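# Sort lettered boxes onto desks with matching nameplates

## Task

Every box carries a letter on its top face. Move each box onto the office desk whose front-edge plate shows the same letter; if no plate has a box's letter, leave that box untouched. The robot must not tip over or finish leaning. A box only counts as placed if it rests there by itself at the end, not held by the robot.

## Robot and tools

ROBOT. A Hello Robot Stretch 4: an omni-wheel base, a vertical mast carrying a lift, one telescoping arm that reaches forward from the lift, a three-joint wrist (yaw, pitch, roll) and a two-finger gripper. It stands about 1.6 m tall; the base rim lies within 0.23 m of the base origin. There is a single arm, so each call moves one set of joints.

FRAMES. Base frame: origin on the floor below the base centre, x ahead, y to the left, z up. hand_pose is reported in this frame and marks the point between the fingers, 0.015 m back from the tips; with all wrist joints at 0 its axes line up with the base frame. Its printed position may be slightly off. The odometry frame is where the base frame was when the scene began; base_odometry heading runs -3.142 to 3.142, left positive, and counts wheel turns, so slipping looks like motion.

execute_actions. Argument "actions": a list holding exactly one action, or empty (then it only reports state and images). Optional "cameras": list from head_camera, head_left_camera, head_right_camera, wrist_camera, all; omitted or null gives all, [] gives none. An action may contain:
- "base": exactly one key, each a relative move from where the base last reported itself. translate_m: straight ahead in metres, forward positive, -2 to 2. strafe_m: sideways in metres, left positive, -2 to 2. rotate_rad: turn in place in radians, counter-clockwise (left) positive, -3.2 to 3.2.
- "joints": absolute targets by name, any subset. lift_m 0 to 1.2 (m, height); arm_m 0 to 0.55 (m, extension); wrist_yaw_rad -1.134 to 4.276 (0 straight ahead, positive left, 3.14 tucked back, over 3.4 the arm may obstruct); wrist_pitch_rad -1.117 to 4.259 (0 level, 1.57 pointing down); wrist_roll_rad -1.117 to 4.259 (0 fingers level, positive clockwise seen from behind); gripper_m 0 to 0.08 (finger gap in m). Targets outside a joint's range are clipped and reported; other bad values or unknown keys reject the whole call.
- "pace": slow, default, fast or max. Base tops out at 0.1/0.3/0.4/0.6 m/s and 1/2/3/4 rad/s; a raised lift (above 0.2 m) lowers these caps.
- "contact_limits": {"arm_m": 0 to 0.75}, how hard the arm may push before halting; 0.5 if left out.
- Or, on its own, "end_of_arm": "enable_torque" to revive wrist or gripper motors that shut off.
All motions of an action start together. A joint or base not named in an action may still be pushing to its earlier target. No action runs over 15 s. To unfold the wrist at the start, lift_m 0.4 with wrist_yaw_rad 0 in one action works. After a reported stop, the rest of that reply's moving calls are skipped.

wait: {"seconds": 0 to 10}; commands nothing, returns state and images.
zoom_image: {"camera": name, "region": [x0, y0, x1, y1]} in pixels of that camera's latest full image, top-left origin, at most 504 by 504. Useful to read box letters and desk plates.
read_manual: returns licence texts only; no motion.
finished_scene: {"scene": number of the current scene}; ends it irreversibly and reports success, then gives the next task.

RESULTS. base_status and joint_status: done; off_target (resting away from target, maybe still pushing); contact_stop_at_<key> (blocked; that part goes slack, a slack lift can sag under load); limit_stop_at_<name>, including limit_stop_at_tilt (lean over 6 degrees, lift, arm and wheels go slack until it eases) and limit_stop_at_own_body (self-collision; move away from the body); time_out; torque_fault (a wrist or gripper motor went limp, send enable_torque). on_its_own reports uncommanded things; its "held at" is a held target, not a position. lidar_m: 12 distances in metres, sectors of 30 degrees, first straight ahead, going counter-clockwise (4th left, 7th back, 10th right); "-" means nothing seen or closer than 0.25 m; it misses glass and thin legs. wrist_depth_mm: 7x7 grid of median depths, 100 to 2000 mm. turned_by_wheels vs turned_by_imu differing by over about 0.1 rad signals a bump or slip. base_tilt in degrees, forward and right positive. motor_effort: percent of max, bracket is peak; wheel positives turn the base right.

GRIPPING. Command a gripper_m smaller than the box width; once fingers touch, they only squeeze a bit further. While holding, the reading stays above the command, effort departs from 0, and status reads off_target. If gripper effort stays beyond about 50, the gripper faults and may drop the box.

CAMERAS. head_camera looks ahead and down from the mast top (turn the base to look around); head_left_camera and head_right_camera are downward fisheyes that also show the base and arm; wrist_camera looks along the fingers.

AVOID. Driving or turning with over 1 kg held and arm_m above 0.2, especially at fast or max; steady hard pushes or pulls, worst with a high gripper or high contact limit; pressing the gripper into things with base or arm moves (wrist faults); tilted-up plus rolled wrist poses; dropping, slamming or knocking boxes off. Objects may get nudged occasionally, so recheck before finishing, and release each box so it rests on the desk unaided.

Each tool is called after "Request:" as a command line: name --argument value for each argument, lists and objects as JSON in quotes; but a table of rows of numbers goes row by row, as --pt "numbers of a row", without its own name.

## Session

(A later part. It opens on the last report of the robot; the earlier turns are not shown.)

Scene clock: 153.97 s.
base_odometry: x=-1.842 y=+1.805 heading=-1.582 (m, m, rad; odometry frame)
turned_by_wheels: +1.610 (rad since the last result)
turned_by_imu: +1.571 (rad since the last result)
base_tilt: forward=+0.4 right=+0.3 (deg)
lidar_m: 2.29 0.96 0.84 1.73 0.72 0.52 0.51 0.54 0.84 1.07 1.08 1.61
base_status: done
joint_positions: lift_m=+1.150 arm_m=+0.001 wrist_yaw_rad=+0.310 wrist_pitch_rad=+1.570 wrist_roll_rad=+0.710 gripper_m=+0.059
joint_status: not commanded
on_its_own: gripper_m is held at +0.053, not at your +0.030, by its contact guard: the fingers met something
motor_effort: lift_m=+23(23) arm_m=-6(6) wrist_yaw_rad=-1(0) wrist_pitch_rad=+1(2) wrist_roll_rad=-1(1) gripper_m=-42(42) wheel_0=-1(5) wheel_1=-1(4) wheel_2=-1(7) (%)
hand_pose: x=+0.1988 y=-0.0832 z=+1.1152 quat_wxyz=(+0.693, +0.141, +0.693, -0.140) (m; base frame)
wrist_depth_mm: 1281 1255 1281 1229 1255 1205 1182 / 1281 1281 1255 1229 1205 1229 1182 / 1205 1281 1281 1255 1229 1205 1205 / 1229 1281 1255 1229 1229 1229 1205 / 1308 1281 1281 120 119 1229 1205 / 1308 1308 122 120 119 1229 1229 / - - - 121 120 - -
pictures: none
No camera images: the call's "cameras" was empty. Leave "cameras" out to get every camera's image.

Desk T is about 2.4 m ahead. I'll drive in with the lift at maximum and confirm the plate up close before releasing.

Request:
execute_actions --actions '[{"base":{"translate_m":1.85},"joints":{"lift_m":1.2}}]' --cameras '["head_camera","head_left_camera"]'

Scene clock: 163.67 s.
base_odometry: x=-1.863 y=-0.045 heading=-1.582 (m, m, rad; odometry frame)
turned_by_wheels: +0.000 (rad since the last result)
turned_by_imu: -0.010 (rad since the last result)
base_tilt: forward=+0.4 right=+0.3 (deg)
lidar_m: 0.58 0.62 0.63 0.60 0.63 0.96 2.40 1.56 1.17 1.14 0.78 0.59
base_status: done
joint_positions: lift_m=+1.200 arm_m=+0.001 wrist_yaw_rad=+0.310 wrist_pitch_rad=+1.570 wrist_roll_rad=+0.710 gripper_m=+0.059
joint_status: all done
on_its_own: gripper_m is held at +0.053, not at your +0.030, by its contact guard: the fingers met something
motor_effort: lift_m=+23(25) arm_m=-6(6) wrist_yaw_rad=-1(0) wrist_pitch_rad=-1(0) wrist_roll_rad=-1(1) gripper_m=-41(41) wheel_0=+1(5) wheel_1=+0(5) wheel_2=-1(8) (%)
hand_pose: x=+0.1988 y=-0.0832 z=+1.1652 quat_wxyz=(+0.693, +0.141, +0.693, -0.140) (m; base frame)
wrist_depth_mm: 1255 1336 1308 1281 1255 1229 1255 / 1281 1336 1308 1281 1281 1255 1229 / 1281 1336 1281 1308 1281 1255 1255 / 1078 1336 1308 1308 1308 1255 1255 / 1281 1229 1336 120 119 1281 1255 / 820 1281 122 121 119 1255 1255 / - - - 121 120 - -
pictures: head_camera, head_left_camera
Images, in order (width x height): head_camera 420x560, head_left_camera 420x672.

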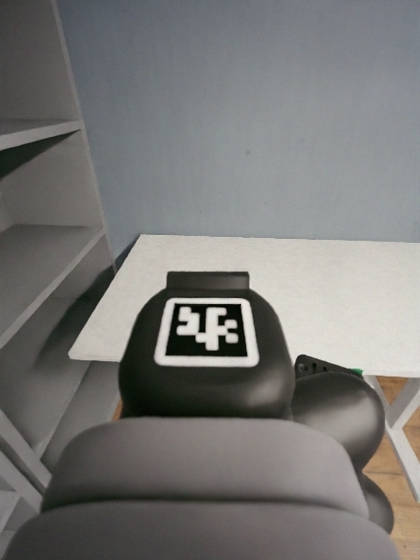

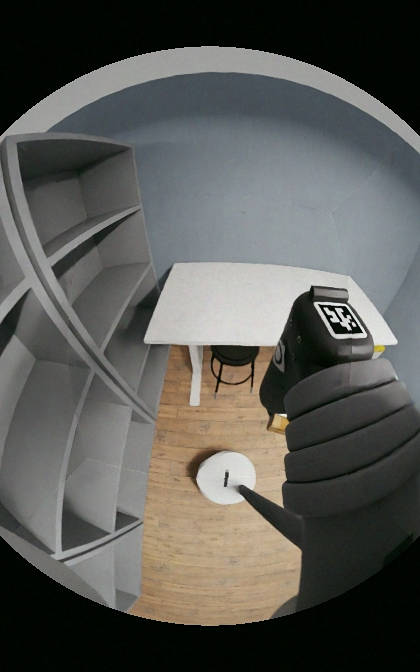

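I've drifted toward the shelf, which leaves me near the desk's left end, and the arm hides the plate. I'll strafe right 0.25 m to get further over the desk. That should also put the plate in the right fisheye's view.

Request:
execute_actions --actions '[{"base":{"strafe_m":-0.25}}]' --cameras '["head_right_camera","head_camera"]'

Scene clock: 169.53 s.
base_odometry: x=-2.113 y=-0.042 heading=-1.582 (m, m, rad; odometry frame)
turned_by_wheels: +0.000 (rad since the last result)
turned_by_imu: -0.003 (rad since the last result)
base_tilt: forward=+0.4 right=+0.3 (deg)
lidar_m: 0.56 0.59 0.87 0.85 0.90 1.31 2.41 1.21 0.92 0.90 0.76 0.58
base_status: done
joint_positions: lift_m=+1.200 arm_m=+0.001 wrist_yaw_rad=+0.310 wrist_pitch_rad=+1.570 wrist_roll_rad=+0.710 gripper_m=+0.059
joint_status: not commanded
on_its_own: gripper_m is held at +0.053, not at your +0.030, by its contact guard: the fingers met something
motor_effort: lift_m=+23(23) arm_m=-6(6) wrist_yaw_rad=-1(1) wrist_pitch_rad=+0(2) wrist_roll_rad=-1(0) gripper_m=-42(43) wheel_0=+0(7) wheel_1=+0(10) wheel_2=-1(4) (%)
hand_pose: x=+0.1988 y=-0.0832 z=+1.1652 quat_wxyz=(+0.693, +0.141, +0.693, -0.140) (m; base frame)
wrist_depth_mm: 1008 788 1308 1281 1281 1255 1255 / 1336 1336 1336 1308 1281 1255 1229 / 1336 1308 1308 1308 1281 1255 1229 / 1308 1336 1308 1281 1281 1255 1255 / 1281 1336 1308 120 119 1255 1255 / 1255 1336 122 121 119 1281 1255 / - - - 121 119 - -
pictures: head_camera, head_right_camera
Images, in order (width x height): head_camera 420x560, head_right_camera 420x672.

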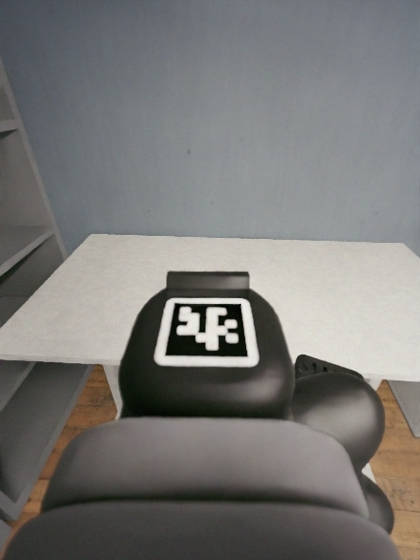

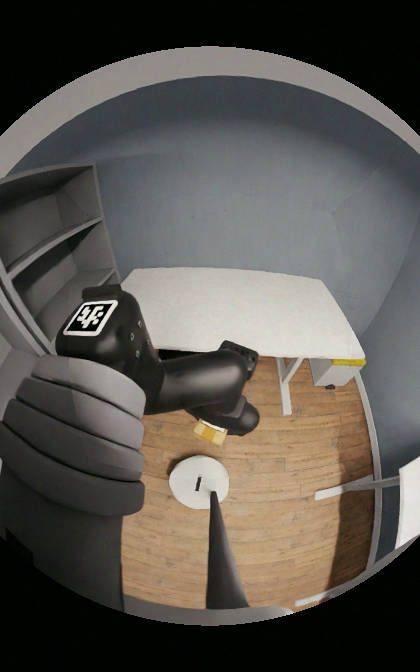

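The wrist still hides the plate. Once the arm is extended, the side fisheye should see past it, so I'll extend, check the plate, and release only after that.

Request:
execute_actions --actions '[{"joints":{"arm_m":0.55},"contact_limits":{"arm_m":0.15}}]' --cameras '["head_right_camera","head_left_camera"]'

Scene clock: 174.67 s.
base_odometry: x=-2.113 y=-0.042 heading=-1.582 (m, m, rad; odometry frame)
turned_by_wheels: +0.000 (rad since the last result)
turned_by_imu: -0.002 (rad since the last result)
base_tilt: forward=+0.4 right=+0.3 (deg)
lidar_m: 0.56 0.60 0.87 0.85 0.92 1.32 2.42 1.20 0.91 0.90 0.77 0.57
base_status: not commanded
joint_positions: lift_m=+1.200 arm_m=+0.547 wrist_yaw_rad=+0.310 wrist_pitch_rad=+1.570 wrist_roll_rad=+0.710 gripper_m=+0.059
joint_status: all done
joint sent to its limit — the command would take arm_m past its upper limit, so that joint was sent only as far as its limit.
on_its_own: gripper_m is held at +0.053, not at your +0.030, by its contact guard: the fingers met something
motor_effort: lift_m=+23(23) arm_m=+7(7) wrist_yaw_rad=-2(1) wrist_pitch_rad=+2(2) wrist_roll_rad=+0(1) gripper_m=-40(41) wheel_0=+0(0) wheel_1=+0(0) wheel_2=-1(1) (%)
contact_limits: arm_m 0.15
hand_pose: x=+0.7446 y=-0.0832 z=+1.1652 quat_wxyz=(+0.693, +0.141, +0.693, -0.140) (m; base frame)
wrist_depth_mm: 368 364 359 353 349 343 342 / 370 366 359 355 351 345 343 / 370 366 359 355 351 347 343 / 373 368 364 357 355 349 345 / 375 370 364 120 119 351 347 / 377 370 122 121 119 351 349 / - - - 121 119 - -
pictures: head_left_camera, head_right_camera
Images, in order (width x height): head_left_camera 420x672, head_right_camera 420x672.

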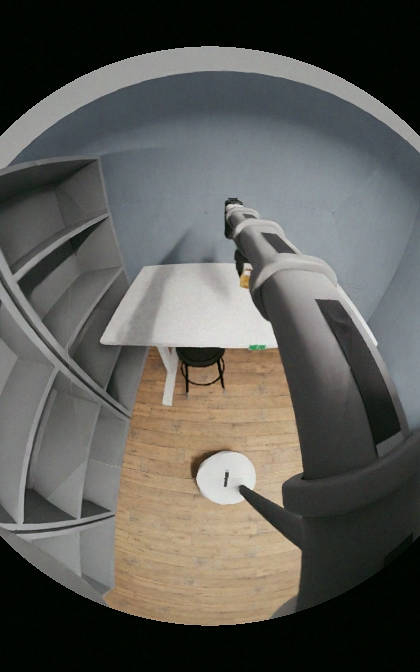

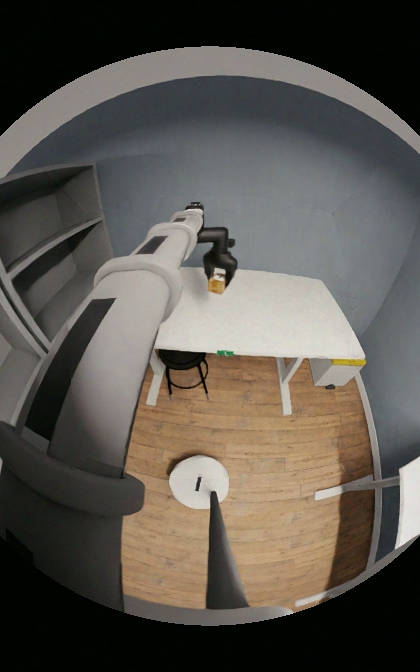

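Request:
zoom_image --camera "head_right_camera" --region '[200, 340, 250, 365]'

Region (200, 340, 250, 365) of head_right_camera's 420x672 image, scaled by 10.080, with more detail than that image has.

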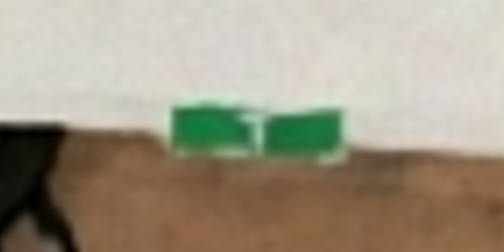

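The plate shows a thin vertical stem with a narrow top bar. That fits T, and none of the other box letters (F, C, K, A) look like it. The surface is 0.36 m below the camera, so I'll lower 0.185 m and release.

Request:
execute_actions --actions '[{"joints":{"lift_m":1.015},"pace":"slow"}]' --cameras '[]'

Request:
execute_actions --actions '[{"joints":{"gripper_m":0.08}}]' --cameras '[]'

Request:
execute_actions --actions '[{"joints":{"lift_m":1.15},"pace":"slow"}]' --cameras '["wrist_camera"]'

Scene clock: 182.27 s.
base_odometry: x=-2.113 y=-0.042 heading=-1.582 (m, m, rad; odometry frame)
turned_by_wheels: +0.000 (rad since the last result)
turned_by_imu: -0.002 (rad since the last result)
base_tilt: forward=+0.5 right=+0.3 (deg)
lidar_m: 0.55 0.61 0.86 0.84 0.91 1.33 2.40 1.20 0.92 0.89 0.77 0.59
base_status: not commanded
joint_positions: lift_m=+1.015 arm_m=+0.547 wrist_yaw_rad=+0.310 wrist_pitch_rad=+1.570 wrist_roll_rad=+0.710 gripper_m=+0.059
joint_status: all done
on_its_own: gripper_m is held at +0.053, not at your +0.030, by its contact guard: the fingers met something
motor_effort: lift_m=+15(21) arm_m=+7(7) wrist_yaw_rad=-2(2) wrist_pitch_rad=-2(3) wrist_roll_rad=+0(0) gripper_m=-42(42) wheel_0=+0(0) wheel_1=+0(0) wheel_2=-1(2) (%)
hand_pose: x=+0.7446 y=-0.0832 z=+0.9809 quat_wxyz=(+0.693, +0.141, +0.693, -0.140) (m; base frame)
wrist_depth_mm: 179 177 175 172 170 167 - / 180 178 176 174 171 169 167 / 181 178 176 174 171 169 167 / 182 179 177 174 172 170 168 / 182 180 177 120 119 171 169 / 183 181 122 121 119 170 169 / - - - 121 119 - -
pictures: none
No camera images: the call's "cameras" was empty. Leave "cameras" out to get every camera's image.

Scene clock: 183.20 s.
base_odometry: x=-2.113 y=-0.042 heading=-1.582 (m, m, rad; odometry frame)
turned_by_wheels: +0.000 (rad since the last result)
turned_by_imu: +0.000 (rad since the last result)
base_tilt: forward=+0.4 right=+0.3 (deg)
lidar_m: 0.55 0.61 0.88 0.85 0.91 1.32 2.41 1.21 0.93 0.91 0.77 0.58
base_status: not commanded
joint_positions: lift_m=+1.015 arm_m=+0.547 wrist_yaw_rad=+0.310 wrist_pitch_rad=+1.570 wrist_roll_rad=+0.710 gripper_m=+0.080
joint_status: all done
motor_effort: lift_m=+14(15) arm_m=+7(7) wrist_yaw_rad=-2(2) wrist_pitch_rad=+3(2) wrist_roll_rad=+0(0) gripper_m=+1(41) wheel_0=+0(0) wheel_1=+0(0) wheel_2=-1(1) (%)
hand_pose: x=+0.7446 y=-0.0832 z=+0.9809 quat_wxyz=(+0.693, +0.141, +0.693, -0.140) (m; base frame)
wrist_depth_mm: 180 177 175 173 171 168 - / 181 178 176 174 171 169 167 / 181 179 177 174 172 169 168 / 181 179 177 174 172 170 168 / 182 180 177 125 124 171 169 / 183 180 128 125 124 158 - / - - 127 126 125 - -
pictures: none
No camera images: the call's "cameras" was empty. Leave "cameras" out to get every camera's image.

Scene clock: 185.13 s.
base_odometry: x=-2.113 y=-0.042 heading=-1.582 (m, m, rad; odometry frame)
turned_by_wheels: +0.000 (rad since the last result)
turned_by_imu: -0.001 (rad since the last result)
base_tilt: forward=+0.5 right=+0.3 (deg)
lidar_m: 0.56 0.60 0.88 0.85 0.93 1.33 2.41 1.20 0.92 0.89 0.77 0.58
base_status: not commanded
joint_positions: lift_m=+1.150 arm_m=+0.547 wrist_yaw_rad=+0.310 wrist_pitch_rad=+1.570 wrist_roll_rad=+0.710 gripper_m=+0.080
joint_status: all done
motor_effort: lift_m=+24(23) arm_m=+6(7) wrist_yaw_rad=-2(2) wrist_pitch_rad=+4(5) wrist_roll_rad=+0(0) gripper_m=+0(1) wheel_0=+0(0) wheel_1=+0(0) wheel_2=-2(1) (%)
hand_pose: x=+0.7446 y=-0.0832 z=+1.1151 quat_wxyz=(+0.693, +0.141, +0.693, -0.140) (m; base frame)
wrist_depth_mm: 319 314 309 306 301 297 294 / 319 315 310 306 303 298 294 / 320 315 310 307 304 300 297 / 322 319 312 310 304 301 298 / 324 319 315 259 304 301 298 / 325 319 149 262 307 223 298 / - - 230 312 309 - -
pictures: wrist_camera
Images, in order (width x height): wrist_camera 616x392.

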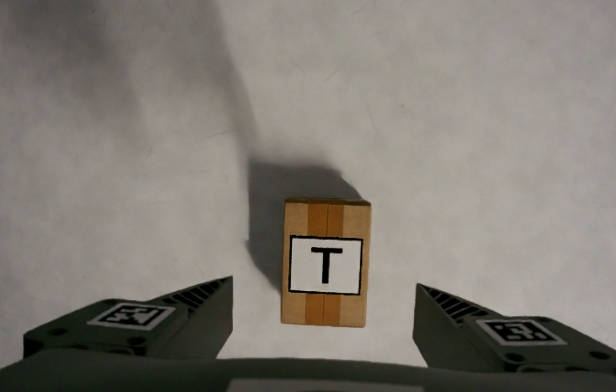

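T is down on desk T. Next is A, which sits about 0.185 m left of where T was, so it's about 1.165 m from the corridor's far wall. I'll retract, back up 1.93 m to the gap line, turn toward the corridor and drive 1.9 m. On the way I'll preset the wrist to yaw 1.57 and roll 1.29 to suit A's +0.28 rad tilt.

Request:
execute_actions --actions '[{"joints":{"arm_m":0.0}}]' --cameras '[]'

Request:
execute_actions --actions '[{"base":{"translate_m":-1.93},"joints":{"wrist_yaw_rad":1.57,"wrist_roll_rad":1.29}}]' --cameras '[]'

Request:
execute_actions --actions '[{"base":{"rotate_rad":1.61}}]' --cameras '["head_left_camera"]'

Scene clock: 192.57 s.
base_odometry: x=-2.113 y=-0.042 heading=-1.582 (m, m, rad; odometry frame)
turned_by_wheels: +0.000 (rad since the last result)
turned_by_imu: -0.002 (rad since the last result)
base_tilt: forward=+0.4 right=+0.3 (deg)
lidar_m: 0.57 0.60 0.88 0.85 0.91 1.33 2.41 1.20 0.92 0.88 0.76 0.58
base_status: not commanded
joint_positions: lift_m=+1.150 arm_m=+0.001 wrist_yaw_rad=+0.310 wrist_pitch_rad=+1.570 wrist_roll_rad=+0.710 gripper_m=+0.080
joint_status: all done
motor_effort: lift_m=+24(24) arm_m=-7(6) wrist_yaw_rad=+0(1) wrist_pitch_rad=+0(4) wrist_roll_rad=+0(0) gripper_m=+1(1) wheel_0=+0(0) wheel_1=+0(0) wheel_2=-1(1) (%)
hand_pose: x=+0.1988 y=-0.0832 z=+1.1151 quat_wxyz=(+0.693, +0.141, +0.693, -0.140) (m; base frame)
wrist_depth_mm: 1042 1281 1255 1229 1229 1229 1182 / 1281 1281 1229 1229 1229 1205 1182 / 1308 1255 1255 1255 1229 1229 1205 / 1308 1281 1281 1255 1229 1229 1205 / 1229 1281 1255 1042 1229 1229 1205 / 1229 1281 149 1042 1025 691 1205 / - - 707 1255 676 - -
pictures: none
No camera images: the call's "cameras" was empty. Leave "cameras" out to get every camera's image.

Scene clock: 200.50 s.
base_odometry: x=-2.090 y=+1.888 heading=-1.582 (m, m, rad; odometry frame)
turned_by_wheels: +0.000 (rad since the last result)
turned_by_imu: +0.003 (rad since the last result)
base_tilt: forward=+0.4 right=+0.3 (deg)
lidar_m: 2.47 1.32 1.10 1.54 0.62 0.46 0.45 0.50 0.73 1.15 0.86 1.19
base_status: done
joint_positions: lift_m=+1.150 arm_m=+0.001 wrist_yaw_rad=+1.570 wrist_pitch_rad=+1.570 wrist_roll_rad=+1.290 gripper_m=+0.080
joint_status: all done
motor_effort: lift_m=+23(24) arm_m=-7(7) wrist_yaw_rad=-1(5) wrist_pitch_rad=+0(1) wrist_roll_rad=+1(7) gripper_m=+1(1) wheel_0=+0(5) wheel_1=-1(4) wheel_2=-2(8) (%)
hand_pose: x=+0.2595 y=+0.0000 z=+1.1152 quat_wxyz=(+0.700, -0.099, +0.700, +0.099) (m; base frame)
wrist_depth_mm: 1281 1281 1255 1229 1205 1205 1160 / 1281 1281 1255 1255 1205 1229 1182 / 1308 1281 1281 1229 1229 1205 1182 / 1308 1308 1255 1229 1229 1205 1182 / 1336 1308 1255 1042 1229 1205 1205 / 1308 1281 149 1042 1229 683 1205 / - - 715 1060 1255 - -
pictures: none
No camera images: the call's "cameras" was empty. Leave "cameras" out to get every camera's image.

Scene clock: 203.17 s.
base_odometry: x=-2.090 y=+1.888 heading=+0.028 (m, m, rad; odometry frame)
turned_by_wheels: +1.610 (rad since the last result)
turned_by_imu: +1.572 (rad since the last result)
base_tilt: forward=+0.5 right=+0.4 (deg)
lidar_m: 1.38 0.59 0.46 0.44 0.49 0.78 1.45 0.87 1.25 2.48 1.26 1.08
base_status: done
joint_positions: lift_m=+1.150 arm_m=+0.001 wrist_yaw_rad=+1.570 wrist_pitch_rad=+1.570 wrist_roll_rad=+1.290 gripper_m=+0.080
joint_status: not commanded
motor_effort: lift_m=+23(23) arm_m=-7(7) wrist_yaw_rad=-1(1) wrist_pitch_rad=+2(3) wrist_roll_rad=+1(1) gripper_m=+0(1) wheel_0=-1(4) wheel_1=+1(6) wheel_2=+0(4) (%)
hand_pose: x=+0.2595 y=+0.0000 z=+1.1152 quat_wxyz=(+0.700, -0.099, +0.700, +0.099) (m; base frame)
wrist_depth_mm: 452 654 991 1229 1205 1182 1182 / 512 715 1160 1229 1229 1205 1182 / 580 798 1255 1255 1229 1229 1182 / 634 904 1255 1255 1229 1229 1205 / 683 1008 1281 1042 1229 1229 1205 / 723 946 149 1060 1229 676 1229 / - - 715 1060 1255 - -
pictures: head_left_camera
Images, in order (width x height): head_left_camera 420x672.

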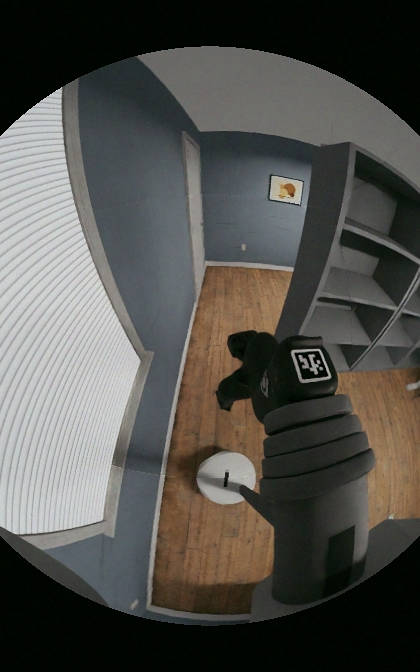

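Last time I drifted about 0.1 m toward the outer wall along this stretch. I'll offset 0.06 m to the right to keep clearance on both sides, then drive 1.9 m and turn toward desk F.

Request:
execute_actions --actions '[{"base":{"strafe_m":-0.06}}]' --cameras '[]'

Request:
execute_actions --actions '[{"base":{"translate_m":1.9}}]' --cameras '[]'

Request:
execute_actions --actions '[{"base":{"rotate_rad":-1.61}}]' --cameras '[]'

Scene clock: 209.33 s.
base_odometry: x=-2.089 y=+1.828 heading=+0.028 (m, m, rad; odometry frame)
turned_by_wheels: +0.000 (rad since the last result)
turned_by_imu: -0.002 (rad since the last result)
base_tilt: forward=+0.4 right=+0.4 (deg)
lidar_m: 1.54 0.66 0.51 0.50 0.55 0.88 1.23 0.88 1.24 2.41 1.26 1.04
base_status: done
joint_positions: lift_m=+1.150 arm_m=+0.001 wrist_yaw_rad=+1.570 wrist_pitch_rad=+1.570 wrist_roll_rad=+1.290 gripper_m=+0.080
joint_status: not commanded
motor_effort: lift_m=+23(23) arm_m=-7(7) wrist_yaw_rad=+0(1) wrist_pitch_rad=+0(0) wrist_roll_rad=+1(1) gripper_m=+3(0) wheel_0=-1(6) wheel_1=+2(8) wheel_2=+1(2) (%)
hand_pose: x=+0.2595 y=+0.0000 z=+1.1152 quat_wxyz=(+0.700, -0.099, +0.700, +0.099) (m; base frame)
wrist_depth_mm: 574 741 1138 1229 1229 1182 1098 / 603 831 1255 1229 1205 1205 1182 / 654 917 1255 1229 1229 1205 1182 / 715 1025 1255 1255 1229 1205 1205 / 788 1182 1281 1042 1255 1229 1205 / 809 1078 149 1060 1255 683 1205 / - - 715 1060 1255 - -
pictures: none
No camera images: the call's "cameras" was empty. Leave "cameras" out to get every camera's image.

Scene clock: 217.17 s.
base_odometry: x=-0.189 y=+1.881 heading=+0.028 (m, m, rad; odometry frame)
turned_by_wheels: +0.000 (rad since the last result)
turned_by_imu: -0.009 (rad since the last result)
base_tilt: forward=+0.4 right=+0.3 (deg)
lidar_m: 0.95 0.44 0.32 0.34 0.38 0.57 3.66 0.75 0.73 2.60 1.63 1.28
base_status: done
joint_positions: lift_m=+1.150 arm_m=+0.001 wrist_yaw_rad=+1.570 wrist_pitch_rad=+1.570 wrist_roll_rad=+1.290 gripper_m=+0.080
joint_status: not commanded
motor_effort: lift_m=+23(23) arm_m=-7(7) wrist_yaw_rad=-1(2) wrist_pitch_rad=+0(0) wrist_roll_rad=+1(1) gripper_m=+0(1) wheel_0=+1(5) wheel_1=+1(4) wheel_2=+0(8) (%)
hand_pose: x=+0.2595 y=+0.0000 z=+1.1152 quat_wxyz=(+0.700, -0.099, +0.700, +0.099) (m; base frame)
wrist_depth_mm: 347 449 691 1229 1205 1205 1160 / 364 496 798 1255 1229 1205 1182 / 397 554 946 1229 1205 1205 1205 / 433 621 1138 1255 1229 1229 1182 / 455 707 1229 1060 1229 1229 1205 / 525 691 149 1060 1255 683 1205 / - - 715 1060 1229 - -
pictures: none
No camera images: the call's "cameras" was empty. Leave "cameras" out to get every camera's image.

Scene clock: 219.83 s.
base_odometry: x=-0.189 y=+1.881 heading=-1.582 (m, m, rad; odometry frame)
turned_by_wheels: -1.610 (rad since the last result)
turned_by_imu: -1.574 (rad since the last result)
base_tilt: forward=+0.5 right=+0.3 (deg)
lidar_m: 2.25 1.70 1.28 1.18 0.45 0.33 0.32 0.36 0.52 1.62 0.80 0.73
base_status: done
joint_positions: lift_m=+1.150 arm_m=+0.001 wrist_yaw_rad=+1.570 wrist_pitch_rad=+1.570 wrist_roll_rad=+1.290 gripper_m=+0.080
joint_status: not commanded
motor_effort: lift_m=+23(23) arm_m=-7(7) wrist_yaw_rad=-1(0) wrist_pitch_rad=+0(2) wrist_roll_rad=+1(1) gripper_m=+0(1) wheel_0=+0(5) wheel_1=-1(5) wheel_2=+0(5) (%)
hand_pose: x=+0.2595 y=+0.0000 z=+1.1152 quat_wxyz=(+0.700, -0.099, +0.700, +0.099) (m; base frame)
wrist_depth_mm: 1281 1281 1229 1229 1205 1205 1060 / 1308 1281 1255 1229 1229 1205 976 / 1308 1308 1255 1229 1229 1229 946 / 1308 1308 1281 1255 1229 1205 1182 / 1308 1308 1281 1042 1229 1229 1205 / 1138 1281 149 1060 1229 683 1205 / - - 683 1042 1255 - -
pictures: none
No camera images: the call's "cameras" was empty. Leave "cameras" out to get every camera's image.

The drift happened again: I'm 0.32 m from the door wall, though still clear, and the left wall is at 1.18 m as planned. The desk edge is about 2.58 m ahead. I'll drive 2.0 m, then close the rest using the lidar reading.

Request:
execute_actions --actions '[{"base":{"translate_m":2.0}}]' --cameras '[]'

Scene clock: 229.93 s.
base_odometry: x=-0.212 y=-0.119 heading=-1.582 (m, m, rad; odometry frame)
turned_by_wheels: +0.000 (rad since the last result)
turned_by_imu: -0.010 (rad since the last result)
base_tilt: forward=+0.4 right=+0.3 (deg)
lidar_m: 0.60 0.66 0.95 1.15 1.23 1.75 2.33 0.74 0.55 0.52 0.57 0.62
base_status: done
joint_positions: lift_m=+1.150 arm_m=+0.001 wrist_yaw_rad=+1.570 wrist_pitch_rad=+1.570 wrist_roll_rad=+1.290 gripper_m=+0.080
joint_status: not commanded
motor_effort: lift_m=+24(23) arm_m=-7(6) wrist_yaw_rad=+0(1) wrist_pitch_rad=+1(1) wrist_roll_rad=+1(1) gripper_m=+3(1) wheel_0=-1(4) wheel_1=+0(5) wheel_2=+0(8) (%)
hand_pose: x=+0.2595 y=+0.0000 z=+1.1152 quat_wxyz=(+0.700, -0.099, +0.700, +0.099) (m; base frame)
wrist_depth_mm: 1281 1281 1255 1229 1229 1182 1182 / 1281 1281 1255 1255 1205 1205 1160 / 1308 1308 1255 1255 1229 1205 1078 / 1308 1281 1255 1229 1229 1205 1008 / 1336 1308 1281 1060 1229 1229 904 / 1308 1281 149 1060 1229 549 831 / - - 707 1042 1255 - -
pictures: none
No camera images: the call's "cameras" was empty. Leave "cameras" out to get every camera's image.

The edge is at 0.60 m, so I'll go another 0.21 m to bring it to 0.39 m, then extend the arm to 0.47 over box A.

Request:
execute_actions --actions '[{"base":{"translate_m":0.21}}]' --cameras '[]'

Request:
execute_actions --actions '[{"joints":{"arm_m":0.47},"contact_limits":{"arm_m":0.15}}]' --cameras '["wrist_camera"]'

Scene clock: 234.43 s.
base_odometry: x=-0.214 y=-0.329 heading=-1.582 (m, m, rad; odometry frame)
turned_by_wheels: +0.000 (rad since the last result)
turned_by_imu: -0.003 (rad since the last result)
base_tilt: forward=+0.4 right=+0.4 (deg)
lidar_m: 0.40 0.45 0.65 1.15 1.22 1.72 2.55 0.77 0.57 0.55 0.52 0.41
base_status: done
joint_positions: lift_m=+1.150 arm_m=+0.001 wrist_yaw_rad=+1.570 wrist_pitch_rad=+1.570 wrist_roll_rad=+1.290 gripper_m=+0.080
joint_status: not commanded
motor_effort: lift_m=+23(23) arm_m=-6(7) wrist_yaw_rad=-1(1) wrist_pitch_rad=+4(0) wrist_roll_rad=+1(1) gripper_m=+1(0) wheel_0=-1(5) wheel_1=+0(3) wheel_2=+1(7) (%)
hand_pose: x=+0.2595 y=+0.0000 z=+1.1152 quat_wxyz=(+0.700, -0.099, +0.700, +0.099) (m; base frame)
wrist_depth_mm: 1255 1281 1255 306 301 297 293 / 1281 1255 1255 1229 1205 298 296 / 1308 1281 1255 1255 1229 1205 654 / 1308 1281 1281 1255 1255 1229 1008 / 1308 1281 1281 1060 1255 1229 931 / 1308 1308 149 1060 1229 559 878 / - - 715 1078 1229 - -
pictures: none
No camera images: the call's "cameras" was empty. Leave "cameras" out to get every camera's image.

Scene clock: 236.90 s.
base_odometry: x=-0.214 y=-0.329 heading=-1.582 (m, m, rad; odometry frame)
turned_by_wheels: +0.000 (rad since the last result)
turned_by_imu: -0.001 (rad since the last result)
base_tilt: forward=+0.4 right=+0.3 (deg)
lidar_m: 0.39 0.43 0.64 1.14 1.23 1.72 2.56 0.78 0.58 0.55 0.54 0.42
base_status: not commanded
joint_positions: lift_m=+1.150 arm_m=+0.469 wrist_yaw_rad=+1.570 wrist_pitch_rad=+1.570 wrist_roll_rad=+1.290 gripper_m=+0.080
joint_status: all done
motor_effort: lift_m=+23(23) arm_m=+7(12) wrist_yaw_rad=+0(2) wrist_pitch_rad=+0(2) wrist_roll_rad=+1(1) gripper_m=+1(1) wheel_0=-1(1) wheel_1=+0(0) wheel_2=+1(1) (%)
contact_limits: arm_m 0.15
hand_pose: x=+0.7271 y=+0.0000 z=+1.1152 quat_wxyz=(+0.700, -0.099, +0.700, +0.099) (m; base frame)
wrist_depth_mm: 265 310 307 304 298 294 291 / 320 314 310 306 300 297 293 / 320 317 312 306 303 297 294 / 322 317 312 306 303 300 296 / 324 319 315 259 304 300 298 / 327 319 149 310 306 222 297 / - - 229 314 307 - -
pictures: wrist_camera
Images, in order (width x height): wrist_camera 616x392.

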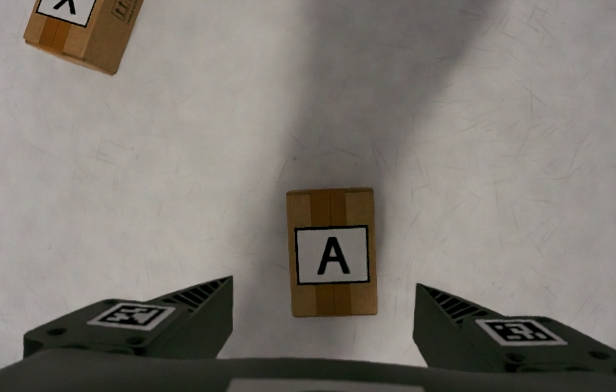

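Box A is almost perfectly aligned and centred, about 5 mm off. I'll make a small yaw and roll trim, then lower to 1.01 and grip.

Request:
execute_actions --actions '[{"joints":{"wrist_yaw_rad":1.51,"wrist_roll_rad":1.23,"lift_m":1.1},"pace":"slow"}]' --cameras '[]'

Request:
execute_actions --actions '[{"joints":{"lift_m":1.01},"pace":"slow"}]' --cameras '[]'

Request:
execute_actions --actions '[{"joints":{"gripper_m":0.03}}]' --cameras '["wrist_camera"]'

Scene clock: 242.57 s.
base_odometry: x=-0.214 y=-0.329 heading=-1.582 (m, m, rad; odometry frame)
turned_by_wheels: +0.000 (rad since the last result)
turned_by_imu: -0.002 (rad since the last result)
base_tilt: forward=+0.5 right=+0.3 (deg)
lidar_m: 0.39 0.43 0.64 1.14 1.21 1.71 2.55 0.77 0.58 0.54 0.54 0.41
base_status: not commanded
joint_positions: lift_m=+1.100 arm_m=+0.469 wrist_yaw_rad=+1.510 wrist_pitch_rad=+1.570 wrist_roll_rad=+1.231 gripper_m=+0.080
joint_status: all done
motor_effort: lift_m=+14(25) arm_m=+7(7) wrist_yaw_rad=-2(3) wrist_pitch_rad=+0(2) wrist_roll_rad=-2(2) gripper_m=-1(1) wheel_0=-1(1) wheel_1=+0(0) wheel_2=+1(1) (%)
hand_pose: x=+0.7270 y=-0.0052 z=+1.0659 quat_wxyz=(+0.700, -0.098, +0.700, +0.099) (m; base frame)
wrist_depth_mm: 253 264 259 255 252 247 - / 268 264 260 256 253 249 246 / 268 266 262 257 253 250 247 / 271 266 263 211 255 251 249 / 272 268 265 210 255 252 250 / 274 268 149 211 209 198 251 / - - 204 260 258 - -
pictures: none
No camera images: the call's "cameras" was empty. Leave "cameras" out to get every camera's image.

Scene clock: 244.20 s.
base_odometry: x=-0.214 y=-0.329 heading=-1.582 (m, m, rad; odometry frame)
turned_by_wheels: +0.000 (rad since the last result)
turned_by_imu: -0.001 (rad since the last result)
base_tilt: forward=+0.4 right=+0.3 (deg)
lidar_m: 0.39 0.44 0.62 1.14 1.20 1.72 2.55 0.77 0.57 0.55 0.53 0.42
base_status: not commanded
joint_positions: lift_m=+1.010 arm_m=+0.469 wrist_yaw_rad=+1.510 wrist_pitch_rad=+1.570 wrist_roll_rad=+1.231 gripper_m=+0.080
joint_status: all done
motor_effort: lift_m=+14(11) arm_m=+7(7) wrist_yaw_rad=-2(3) wrist_pitch_rad=+2(1) wrist_roll_rad=-2(2) gripper_m=+0(1) wheel_0=-1(1) wheel_1=+0(0) wheel_2=+1(1) (%)
hand_pose: x=+0.7270 y=-0.0052 z=+0.9759 quat_wxyz=(+0.700, -0.098, +0.700, +0.099) (m; base frame)
wrist_depth_mm: 174 171 169 167 164 162 - / 175 172 170 167 165 163 160 / 176 174 170 168 166 163 162 / 177 175 171 122 166 164 162 / 178 175 172 120 119 165 163 / 179 175 122 120 119 154 - / - - 122 120 119 - -
pictures: none
No camera images: the call's "cameras" was empty. Leave "cameras" out to get every camera's image.

Scene clock: 245.20 s.
base_odometry: x=-0.214 y=-0.329 heading=-1.582 (m, m, rad; odometry frame)
turned_by_wheels: +0.000 (rad since the last result)
turned_by_imu: +0.000 (rad since the last result)
base_tilt: forward=+0.4 right=+0.3 (deg)
lidar_m: 0.39 0.44 0.64 1.11 1.20 1.72 2.56 0.78 0.58 0.55 0.54 0.42
base_status: not commanded
joint_positions: lift_m=+1.010 arm_m=+0.469 wrist_yaw_rad=+1.510 wrist_pitch_rad=+1.570 wrist_roll_rad=+1.230 gripper_m=+0.060
joint_status: gripper_m off_target (ended at +0.060, target +0.030)
on_its_own: gripper_m is held at +0.054, not at your +0.030, by its contact guard: the fingers met something
motor_effort: lift_m=+14(14) arm_m=+7(7) wrist_yaw_rad=-3(2) wrist_pitch_rad=+1(1) wrist_roll_rad=-2(2) gripper_m=-43(51) wheel_0=-1(1) wheel_1=+0(0) wheel_2=+1(1) (%)
hand_pose: x=+0.7270 y=-0.0052 z=+0.9759 quat_wxyz=(+0.700, -0.098, +0.700, +0.099) (m; base frame)
wrist_depth_mm: 174 172 169 167 164 162 - / 175 173 170 167 165 162 161 / 176 174 171 168 166 163 162 / 177 175 172 122 166 164 162 / 178 176 173 120 118 165 163 / 179 176 121 120 119 165 164 / - - - 121 119 - -
pictures: wrist_camera
Images, in order (width x height): wrist_camera 616x392.

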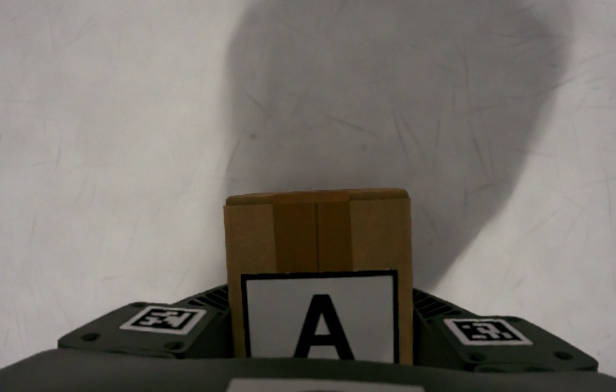

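A is gripped. I'll lift, retract, reverse to 0.5 m from the door wall, turn right into the gap, and check centring before going through.

Request:
execute_actions --actions '[{"joints":{"lift_m":1.15},"pace":"slow"}]' --cameras '[]'

Request:
execute_actions --actions '[{"joints":{"arm_m":0.0}}]' --cameras '[]'

Request:
execute_actions --actions '[{"base":{"translate_m":-2.0}}]' --cameras '[]'

Request:
execute_actions --actions '[{"base":{"rotate_rad":-1.61},"pace":"slow"}]' --cameras '[]'

Scene clock: 251.30 s.
base_odometry: x=-0.214 y=-0.329 heading=-1.582 (m, m, rad; odometry frame)
turned_by_wheels: +0.000 (rad since the last result)
turned_by_imu: -0.002 (rad since the last result)
base_tilt: forward=+0.5 right=+0.4 (deg)
lidar_m: 0.39 0.43 0.64 1.13 1.22 1.72 2.57 0.76 0.57 0.54 0.54 0.41
base_status: not commanded
joint_positions: lift_m=+1.150 arm_m=+0.469 wrist_yaw_rad=+1.510 wrist_pitch_rad=+1.570 wrist_roll_rad=+1.230 gripper_m=+0.060
joint_status: all done
on_its_own: gripper_m is held at +0.054, not at your +0.030, by its contact guard: the fingers met something
motor_effort: lift_m=+24(29) arm_m=+7(7) wrist_yaw_rad=-3(2) wrist_pitch_rad=-1(0) wrist_roll_rad=-1(1) gripper_m=-43(43) wheel_0=-1(1) wheel_1=+0(0) wheel_2=+1(1) (%)
hand_pose: x=+0.7270 y=-0.0052 z=+1.1151 quat_wxyz=(+0.700, -0.098, +0.700, +0.099) (m; base frame)
wrist_depth_mm: 266 312 307 304 298 294 290 / 320 314 310 304 300 296 293 / 320 315 310 306 301 297 293 / 322 319 312 122 301 298 296 / 324 319 314 120 118 300 297 / 325 320 121 120 119 298 298 / - - - 121 119 - -
pictures: none
No camera images: the call's "cameras" was empty. Leave "cameras" out to get every camera's image.

Scene clock: 253.77 s.
base_odometry: x=-0.214 y=-0.329 heading=-1.582 (m, m, rad; odometry frame)
turned_by_wheels: +0.000 (rad since the last result)
turned_by_imu: -0.001 (rad since the last result)
base_tilt: forward=+0.5 right=+0.3 (deg)
lidar_m: 0.41 0.46 0.64 1.14 1.23 1.73 2.55 0.77 0.58 0.55 0.54 0.42
base_status: not commanded
joint_positions: lift_m=+1.150 arm_m=+0.001 wrist_yaw_rad=+1.510 wrist_pitch_rad=+1.570 wrist_roll_rad=+1.230 gripper_m=+0.060
joint_status: all done
on_its_own: gripper_m is held at +0.054, not at your +0.030, by its contact guard: the fingers met something
motor_effort: lift_m=+24(24) arm_m=-7(5) wrist_yaw_rad=-2(3) wrist_pitch_rad=+1(0) wrist_roll_rad=-1(1) gripper_m=-43(44) wheel_0=-1(1) wheel_1=+0(0) wheel_2=+1(1) (%)
hand_pose: x=+0.2594 y=-0.0052 z=+1.1151 quat_wxyz=(+0.700, -0.098, +0.700, +0.099) (m; base frame)
wrist_depth_mm: 1255 1255 1255 306 301 297 294 / 1308 1308 1255 1229 1229 298 294 / 1308 1281 1255 1255 1229 1205 640 / 1308 1281 1281 122 1205 1205 1008 / 1308 1281 1281 120 119 1229 904 / 1308 1308 121 120 118 1060 854 / - - - 121 119 - -
pictures: none
No camera images: the call's "cameras" was empty. Leave "cameras" out to get every camera's image.

Scene clock: 261.90 s.
base_odometry: x=-0.191 y=+1.671 heading=-1.582 (m, m, rad; odometry frame)
turned_by_wheels: +0.000 (rad since the last result)
turned_by_imu: +0.003 (rad since the last result)
base_tilt: forward=+0.4 right=+0.3 (deg)
lidar_m: 2.31 1.67 1.28 1.25 0.74 0.56 0.54 0.61 0.85 2.69 0.59 0.70
base_status: done
joint_positions: lift_m=+1.150 arm_m=+0.001 wrist_yaw_rad=+1.510 wrist_pitch_rad=+1.570 wrist_roll_rad=+1.230 gripper_m=+0.060
joint_status: not commanded
on_its_own: gripper_m is held at +0.054, not at your +0.030, by its contact guard: the fingers met something
motor_effort: lift_m=+24(24) arm_m=-7(7) wrist_yaw_rad=-3(2) wrist_pitch_rad=+2(1) wrist_roll_rad=-1(2) gripper_m=-44(44) wheel_0=+0(5) wheel_1=-1(4) wheel_2=-1(5) (%)
hand_pose: x=+0.2593 y=-0.0052 z=+1.1152 quat_wxyz=(+0.700, -0.098, +0.700, +0.099) (m; base frame)
wrist_depth_mm: 1308 1281 1281 1229 1229 1182 1078 / 1281 1308 1255 1229 1229 1205 991 / 1308 1281 1255 1255 1229 1205 904 / 1308 1281 1255 122 1229 1205 831 / 1308 1281 1255 120 118 1205 1205 / 1308 1308 121 120 119 1229 1205 / - - - 121 119 - -
pictures: none
No camera images: the call's "cameras" was empty. Leave "cameras" out to get every camera's image.

Scene clock: 264.80 s.
base_odometry: x=-0.191 y=+1.671 heading=+3.091 (m, m, rad; odometry frame)
turned_by_wheels: -1.610 (rad since the last result)
turned_by_imu: -1.573 (rad since the last result)
base_tilt: forward=+0.4 right=+0.4 (deg)
lidar_m: 2.49 0.60 0.67 2.02 1.75 1.32 1.26 0.76 0.55 0.52 0.59 0.82
base_status: done
joint_positions: lift_m=+1.150 arm_m=+0.001 wrist_yaw_rad=+1.510 wrist_pitch_rad=+1.570 wrist_roll_rad=+1.230 gripper_m=+0.060
joint_status: not commanded
on_its_own: gripper_m is held at +0.054, not at your +0.030, by its contact guard: the fingers met something
motor_effort: lift_m=+24(23) arm_m=-7(7) wrist_yaw_rad=-2(2) wrist_pitch_rad=+0(2) wrist_roll_rad=-1(1) gripper_m=-43(42) wheel_0=+1(4) wheel_1=+1(3) wheel_2=+1(3) (%)
hand_pose: x=+0.2593 y=-0.0052 z=+1.1152 quat_wxyz=(+0.700, -0.098, +0.700, +0.099) (m; base frame)
wrist_depth_mm: 1042 691 878 1229 1205 1182 1160 / 1281 1281 1205 1255 1229 1205 1138 / 1308 1281 1255 1229 1255 1205 1060 / 1308 1281 1281 122 1229 1205 976 / 1336 1308 1281 120 119 1205 904 / 1336 1308 121 120 119 1042 820 / - - - 121 119 - -
pictures: none
No camera images: the call's "cameras" was empty. Leave "cameras" out to get every camera's image.

The right wall is at 0.52 m and the partition edge is about 0.4 m to the left, so I can pass as I am. I'll drive 1.5 m through, then strafe left 0.9 m to the middle of desk A, turn to it as needed, and check the lidar before reaching.

Request:
execute_actions --actions '[{"base":{"translate_m":1.5},"joints":{"lift_m":1.2}}]' --cameras '[]'

Request:
execute_actions --actions '[{"base":{"strafe_m":0.9}}]' --cameras '["head_left_camera"]'

Scene clock: 274.00 s.
base_odometry: x=-1.689 y=+1.747 heading=+3.091 (m, m, rad; odometry frame)
turned_by_wheels: +0.000 (rad since the last result)
turned_by_imu: -0.008 (rad since the last result)
base_tilt: forward=+0.4 right=+0.3 (deg)
lidar_m: 1.20 1.25 1.81 2.10 0.80 0.65 2.78 0.84 0.58 0.55 0.58 0.80
base_status: done
joint_positions: lift_m=+1.200 arm_m=+0.001 wrist_yaw_rad=+1.510 wrist_pitch_rad=+1.570 wrist_roll_rad=+1.230 gripper_m=+0.060
joint_status: all done
on_its_own: gripper_m is held at +0.054, not at your +0.030, by its contact guard: the fingers met something
motor_effort: lift_m=+23(23) arm_m=-6(7) wrist_yaw_rad=-1(1) wrist_pitch_rad=+0(4) wrist_roll_rad=-1(1) gripper_m=-43(45) wheel_0=+0(5) wheel_1=-1(4) wheel_2=+2(8) (%)
hand_pose: x=+0.2593 y=-0.0052 z=+1.1652 quat_wxyz=(+0.700, -0.098, +0.700, +0.099) (m; base frame)
wrist_depth_mm: 1336 1308 1281 1281 1255 1255 1229 / 1366 1308 1308 1281 1281 1255 1182 / 1366 1308 1308 1308 1281 1281 1118 / 1336 1366 1308 122 1281 1255 1025 / 1366 1366 1336 120 118 1255 946 / 1366 1336 121 120 119 1118 878 / - - - 120 119 - -
pictures: none
No camera images: the call's "cameras" was empty. Leave "cameras" out to get every camera's image.

Scene clock: 278.33 s.
base_odometry: x=-1.735 y=+0.848 heading=+3.091 (m, m, rad; odometry frame)
turned_by_wheels: +0.000 (rad since the last result)
turned_by_imu: +0.002 (rad since the last result)
base_tilt: forward=+0.4 right=+0.3 (deg)
lidar_m: 1.20 1.27 1.53 1.48 0.77 0.56 0.55 0.58 1.51 1.43 1.52 1.23
base_status: done
joint_positions: lift_m=+1.200 arm_m=+0.001 wrist_yaw_rad=+1.510 wrist_pitch_rad=+1.570 wrist_roll_rad=+1.230 gripper_m=+0.060
joint_status: not commanded
on_its_own: gripper_m is held at +0.054, not at your +0.030, by its contact guard: the fingers met something
motor_effort: lift_m=+23(23) arm_m=-6(6) wrist_yaw_rad=-1(2) wrist_pitch_rad=+0(1) wrist_roll_rad=-2(2) gripper_m=-41(43) wheel_0=+2(9) wheel_1=-2(9) wheel_2=+1(2) (%)
hand_pose: x=+0.2593 y=-0.0052 z=+1.1652 quat_wxyz=(+0.700, -0.098, +0.700, +0.099) (m; base frame)
wrist_depth_mm: 1336 1308 1281 1281 1281 1255 1229 / 1336 1336 1336 1308 1255 1229 1229 / 1366 1336 1336 1308 1281 1255 1229 / 1397 1366 1336 122 1255 1255 1255 / 1366 1336 1308 120 119 1281 1255 / 1366 1366 121 120 119 1229 1255 / - - - 120 119 - -
pictures: head_left_camera
Images, in order (width x height): head_left_camera 420x672.

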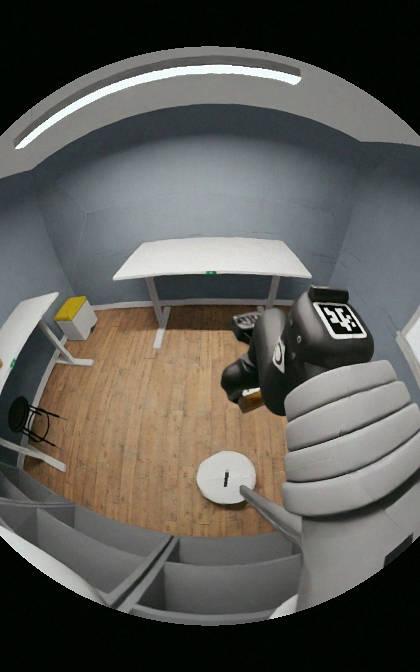

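I'm centred on desk A, with its edge 1.20 m away. I'll approach to 0.48 m, then extend so the box sits about 0.25 m in from the edge, using a light contact limit.

Request:
execute_actions --actions '[{"base":{"translate_m":0.72}}]' --cameras '[]'

Request:
execute_actions --actions '[{"joints":{"arm_m":0.47},"contact_limits":{"arm_m":0.15}}]' --cameras '[]'

Scene clock: 284.63 s.
base_odometry: x=-2.454 y=+0.884 heading=+3.091 (m, m, rad; odometry frame)
turned_by_wheels: +0.000 (rad since the last result)
turned_by_imu: -0.005 (rad since the last result)
base_tilt: forward=+0.5 right=+0.3 (deg)
lidar_m: 0.48 0.54 0.73 1.47 1.53 1.33 1.27 1.33 1.52 1.47 0.69 0.50
base_status: done
joint_positions: lift_m=+1.200 arm_m=+0.001 wrist_yaw_rad=+1.510 wrist_pitch_rad=+1.570 wrist_roll_rad=+1.230 gripper_m=+0.060
joint_status: not commanded
on_its_own: gripper_m is held at +0.054, not at your +0.030, by its contact guard: the fingers met something
motor_effort: lift_m=+23(23) arm_m=-6(6) wrist_yaw_rad=-1(2) wrist_pitch_rad=+0(1) wrist_roll_rad=-1(1) gripper_m=-44(43) wheel_0=+0(5) wheel_1=+1(6) wheel_2=+1(10) (%)
hand_pose: x=+0.2593 y=-0.0052 z=+1.1652 quat_wxyz=(+0.700, -0.098, +0.700, +0.099) (m; base frame)
wrist_depth_mm: 1336 1308 1281 1281 1281 349 340 / 1336 1308 1308 1255 1281 1229 1205 / 1336 1336 1308 1281 1281 1255 1255 / 1366 1336 1308 122 1281 1255 1255 / 1366 1336 1336 120 119 1255 1255 / 1366 1336 121 120 119 1281 1255 / - - - 121 119 - -
pictures: none
No camera images: the call's "cameras" was empty. Leave "cameras" out to get every camera's image.

Scene clock: 287.10 s.
base_odometry: x=-2.454 y=+0.884 heading=+3.091 (m, m, rad; odometry frame)
turned_by_wheels: +0.000 (rad since the last result)
turned_by_imu: -0.001 (rad since the last result)
base_tilt: forward=+0.4 right=+0.3 (deg)
lidar_m: 0.48 0.52 0.70 1.46 1.54 1.32 1.27 1.33 1.54 1.47 0.67 0.51
base_status: not commanded
joint_positions: lift_m=+1.200 arm_m=+0.469 wrist_yaw_rad=+1.510 wrist_pitch_rad=+1.570 wrist_roll_rad=+1.230 gripper_m=+0.060
joint_status: all done
on_its_own: gripper_m is held at +0.054, not at your +0.030, by its contact guard: the fingers met something
motor_effort: lift_m=+23(23) arm_m=+7(6) wrist_yaw_rad=-2(1) wrist_pitch_rad=+2(1) wrist_roll_rad=-2(1) gripper_m=-42(42) wheel_0=+0(0) wheel_1=+1(1) wheel_2=+1(1) (%)
contact_limits: arm_m 0.15
hand_pose: x=+0.7270 y=-0.0052 z=+1.1652 quat_wxyz=(+0.700, -0.098, +0.700, +0.099) (m; base frame)
wrist_depth_mm: 368 366 359 353 347 343 338 / 370 366 359 355 349 343 340 / 375 368 359 357 351 345 340 / 375 368 364 122 351 347 343 / 377 370 364 120 119 349 343 / 379 373 121 120 119 347 347 / - - - 121 119 - -
pictures: none
No camera images: the call's "cameras" was empty. Leave "cameras" out to get every camera's image.

The depth matches desk T (0.36 m), so I'll lower to lift 1.015, release, and lift away.

Request:
execute_actions --actions '[{"joints":{"lift_m":1.015},"pace":"slow"}]' --cameras '[]'

Request:
execute_actions --actions '[{"joints":{"gripper_m":0.08}}]' --cameras '[]'

Request:
execute_actions --actions '[{"joints":{"lift_m":1.12},"pace":"slow"}]' --cameras '["wrist_camera","head_left_camera"]'

Scene clock: 293.07 s.
base_odometry: x=-2.454 y=+0.884 heading=+3.091 (m, m, rad; odometry frame)
turned_by_wheels: +0.000 (rad since the last result)
turned_by_imu: -0.002 (rad since the last result)
base_tilt: forward=+0.5 right=+0.3 (deg)
lidar_m: 0.48 0.55 0.72 1.47 1.54 1.32 1.27 1.32 1.51 1.46 0.69 0.50
base_status: not commanded
joint_positions: lift_m=+1.015 arm_m=+0.469 wrist_yaw_rad=+1.510 wrist_pitch_rad=+1.570 wrist_roll_rad=+1.230 gripper_m=+0.060
joint_status: all done
on_its_own: gripper_m is held at +0.054, not at your +0.030, by its contact guard: the fingers met something
motor_effort: lift_m=+15(23) arm_m=+7(7) wrist_yaw_rad=-1(1) wrist_pitch_rad=+0(1) wrist_roll_rad=-2(2) gripper_m=-44(42) wheel_0=+0(0) wheel_1=+1(1) wheel_2=+1(1) (%)
hand_pose: x=+0.7270 y=-0.0052 z=+0.9809 quat_wxyz=(+0.700, -0.098, +0.700, +0.099) (m; base frame)
wrist_depth_mm: 179 176 174 171 169 166 - / 179 178 175 172 169 167 165 / 181 178 175 173 171 168 166 / 182 179 176 122 170 169 167 / 183 180 178 120 119 169 168 / 185 181 121 120 118 170 168 / - - - 120 119 - -
pictures: none
No camera images: the call's "cameras" was empty. Leave "cameras" out to get every camera's image.

Scene clock: 294.00 s.
base_odometry: x=-2.454 y=+0.884 heading=+3.091 (m, m, rad; odometry frame)
turned_by_wheels: +0.000 (rad since the last result)
turned_by_imu: +0.000 (rad since the last result)
base_tilt: forward=+0.4 right=+0.3 (deg)
lidar_m: 0.48 0.55 0.70 1.47 1.51 1.32 1.25 1.32 1.52 1.47 0.68 0.50
base_status: not commanded
joint_positions: lift_m=+1.015 arm_m=+0.469 wrist_yaw_rad=+1.510 wrist_pitch_rad=+1.570 wrist_roll_rad=+1.230 gripper_m=+0.080
joint_status: all done
motor_effort: lift_m=+14(14) arm_m=+7(7) wrist_yaw_rad=-2(2) wrist_pitch_rad=+0(1) wrist_roll_rad=-1(1) gripper_m=+2(43) wheel_0=+0(1) wheel_1=+1(1) wheel_2=+1(1) (%)
hand_pose: x=+0.7270 y=-0.0052 z=+0.9809 quat_wxyz=(+0.700, -0.098, +0.700, +0.099) (m; base frame)
wrist_depth_mm: 179 177 174 171 169 167 - / 180 178 175 172 170 167 165 / 181 178 176 173 171 168 166 / 182 179 177 128 171 169 167 / 183 180 178 125 123 170 168 / 185 181 128 125 124 157 - / - - 127 125 129 - -
pictures: none
No camera images: the call's "cameras" was empty. Leave "cameras" out to get every camera's image.

Scene clock: 295.73 s.
base_odometry: x=-2.454 y=+0.884 heading=+3.091 (m, m, rad; odometry frame)
turned_by_wheels: +0.000 (rad since the last result)
turned_by_imu: -0.001 (rad since the last result)
base_tilt: forward=+0.4 right=+0.4 (deg)
lidar_m: 0.48 0.51 0.74 1.47 1.54 1.32 1.26 1.31 1.53 1.47 0.67 0.50
base_status: not commanded
joint_positions: lift_m=+1.120 arm_m=+0.469 wrist_yaw_rad=+1.510 wrist_pitch_rad=+1.570 wrist_roll_rad=+1.230 gripper_m=+0.080
joint_status: all done
motor_effort: lift_m=+24(28) arm_m=+7(7) wrist_yaw_rad=-1(1) wrist_pitch_rad=+0(1) wrist_roll_rad=-2(1) gripper_m=+1(1) wheel_0=+0(0) wheel_1=+1(1) wheel_2=+1(1) (%)
hand_pose: x=+0.7270 y=-0.0052 z=+1.0851 quat_wxyz=(+0.700, -0.098, +0.700, +0.099) (m; base frame)
wrist_depth_mm: 287 282 277 274 271 265 263 / 289 285 278 274 271 266 264 / 290 285 281 276 273 268 266 / 291 287 283 229 273 271 266 / 293 289 283 229 273 271 268 / 296 289 149 230 229 208 270 / - - 215 282 278 - -
pictures: head_left_camera, wrist_camera
Images, in order (width x height): head_left_camera 420x672, wrist_camera 616x392.

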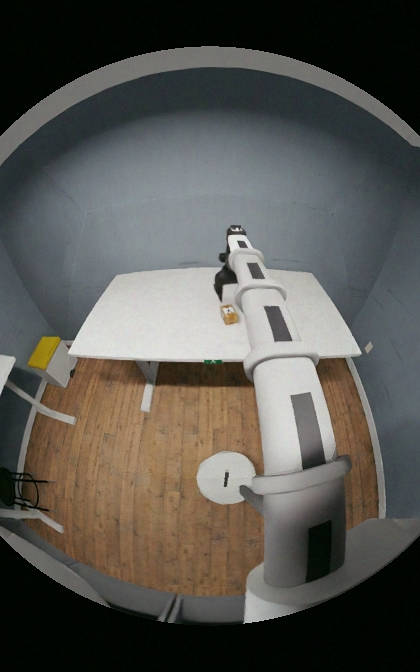

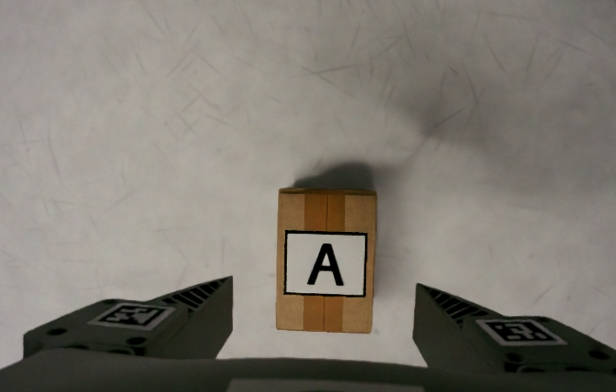

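A is resting on desk A and T is on desk T. F stays on desk F, and C and K match no plate, so I left them where they were. I'll end the scene.

Request:
finished_scene --scene 2

The scene is finished: the task was done.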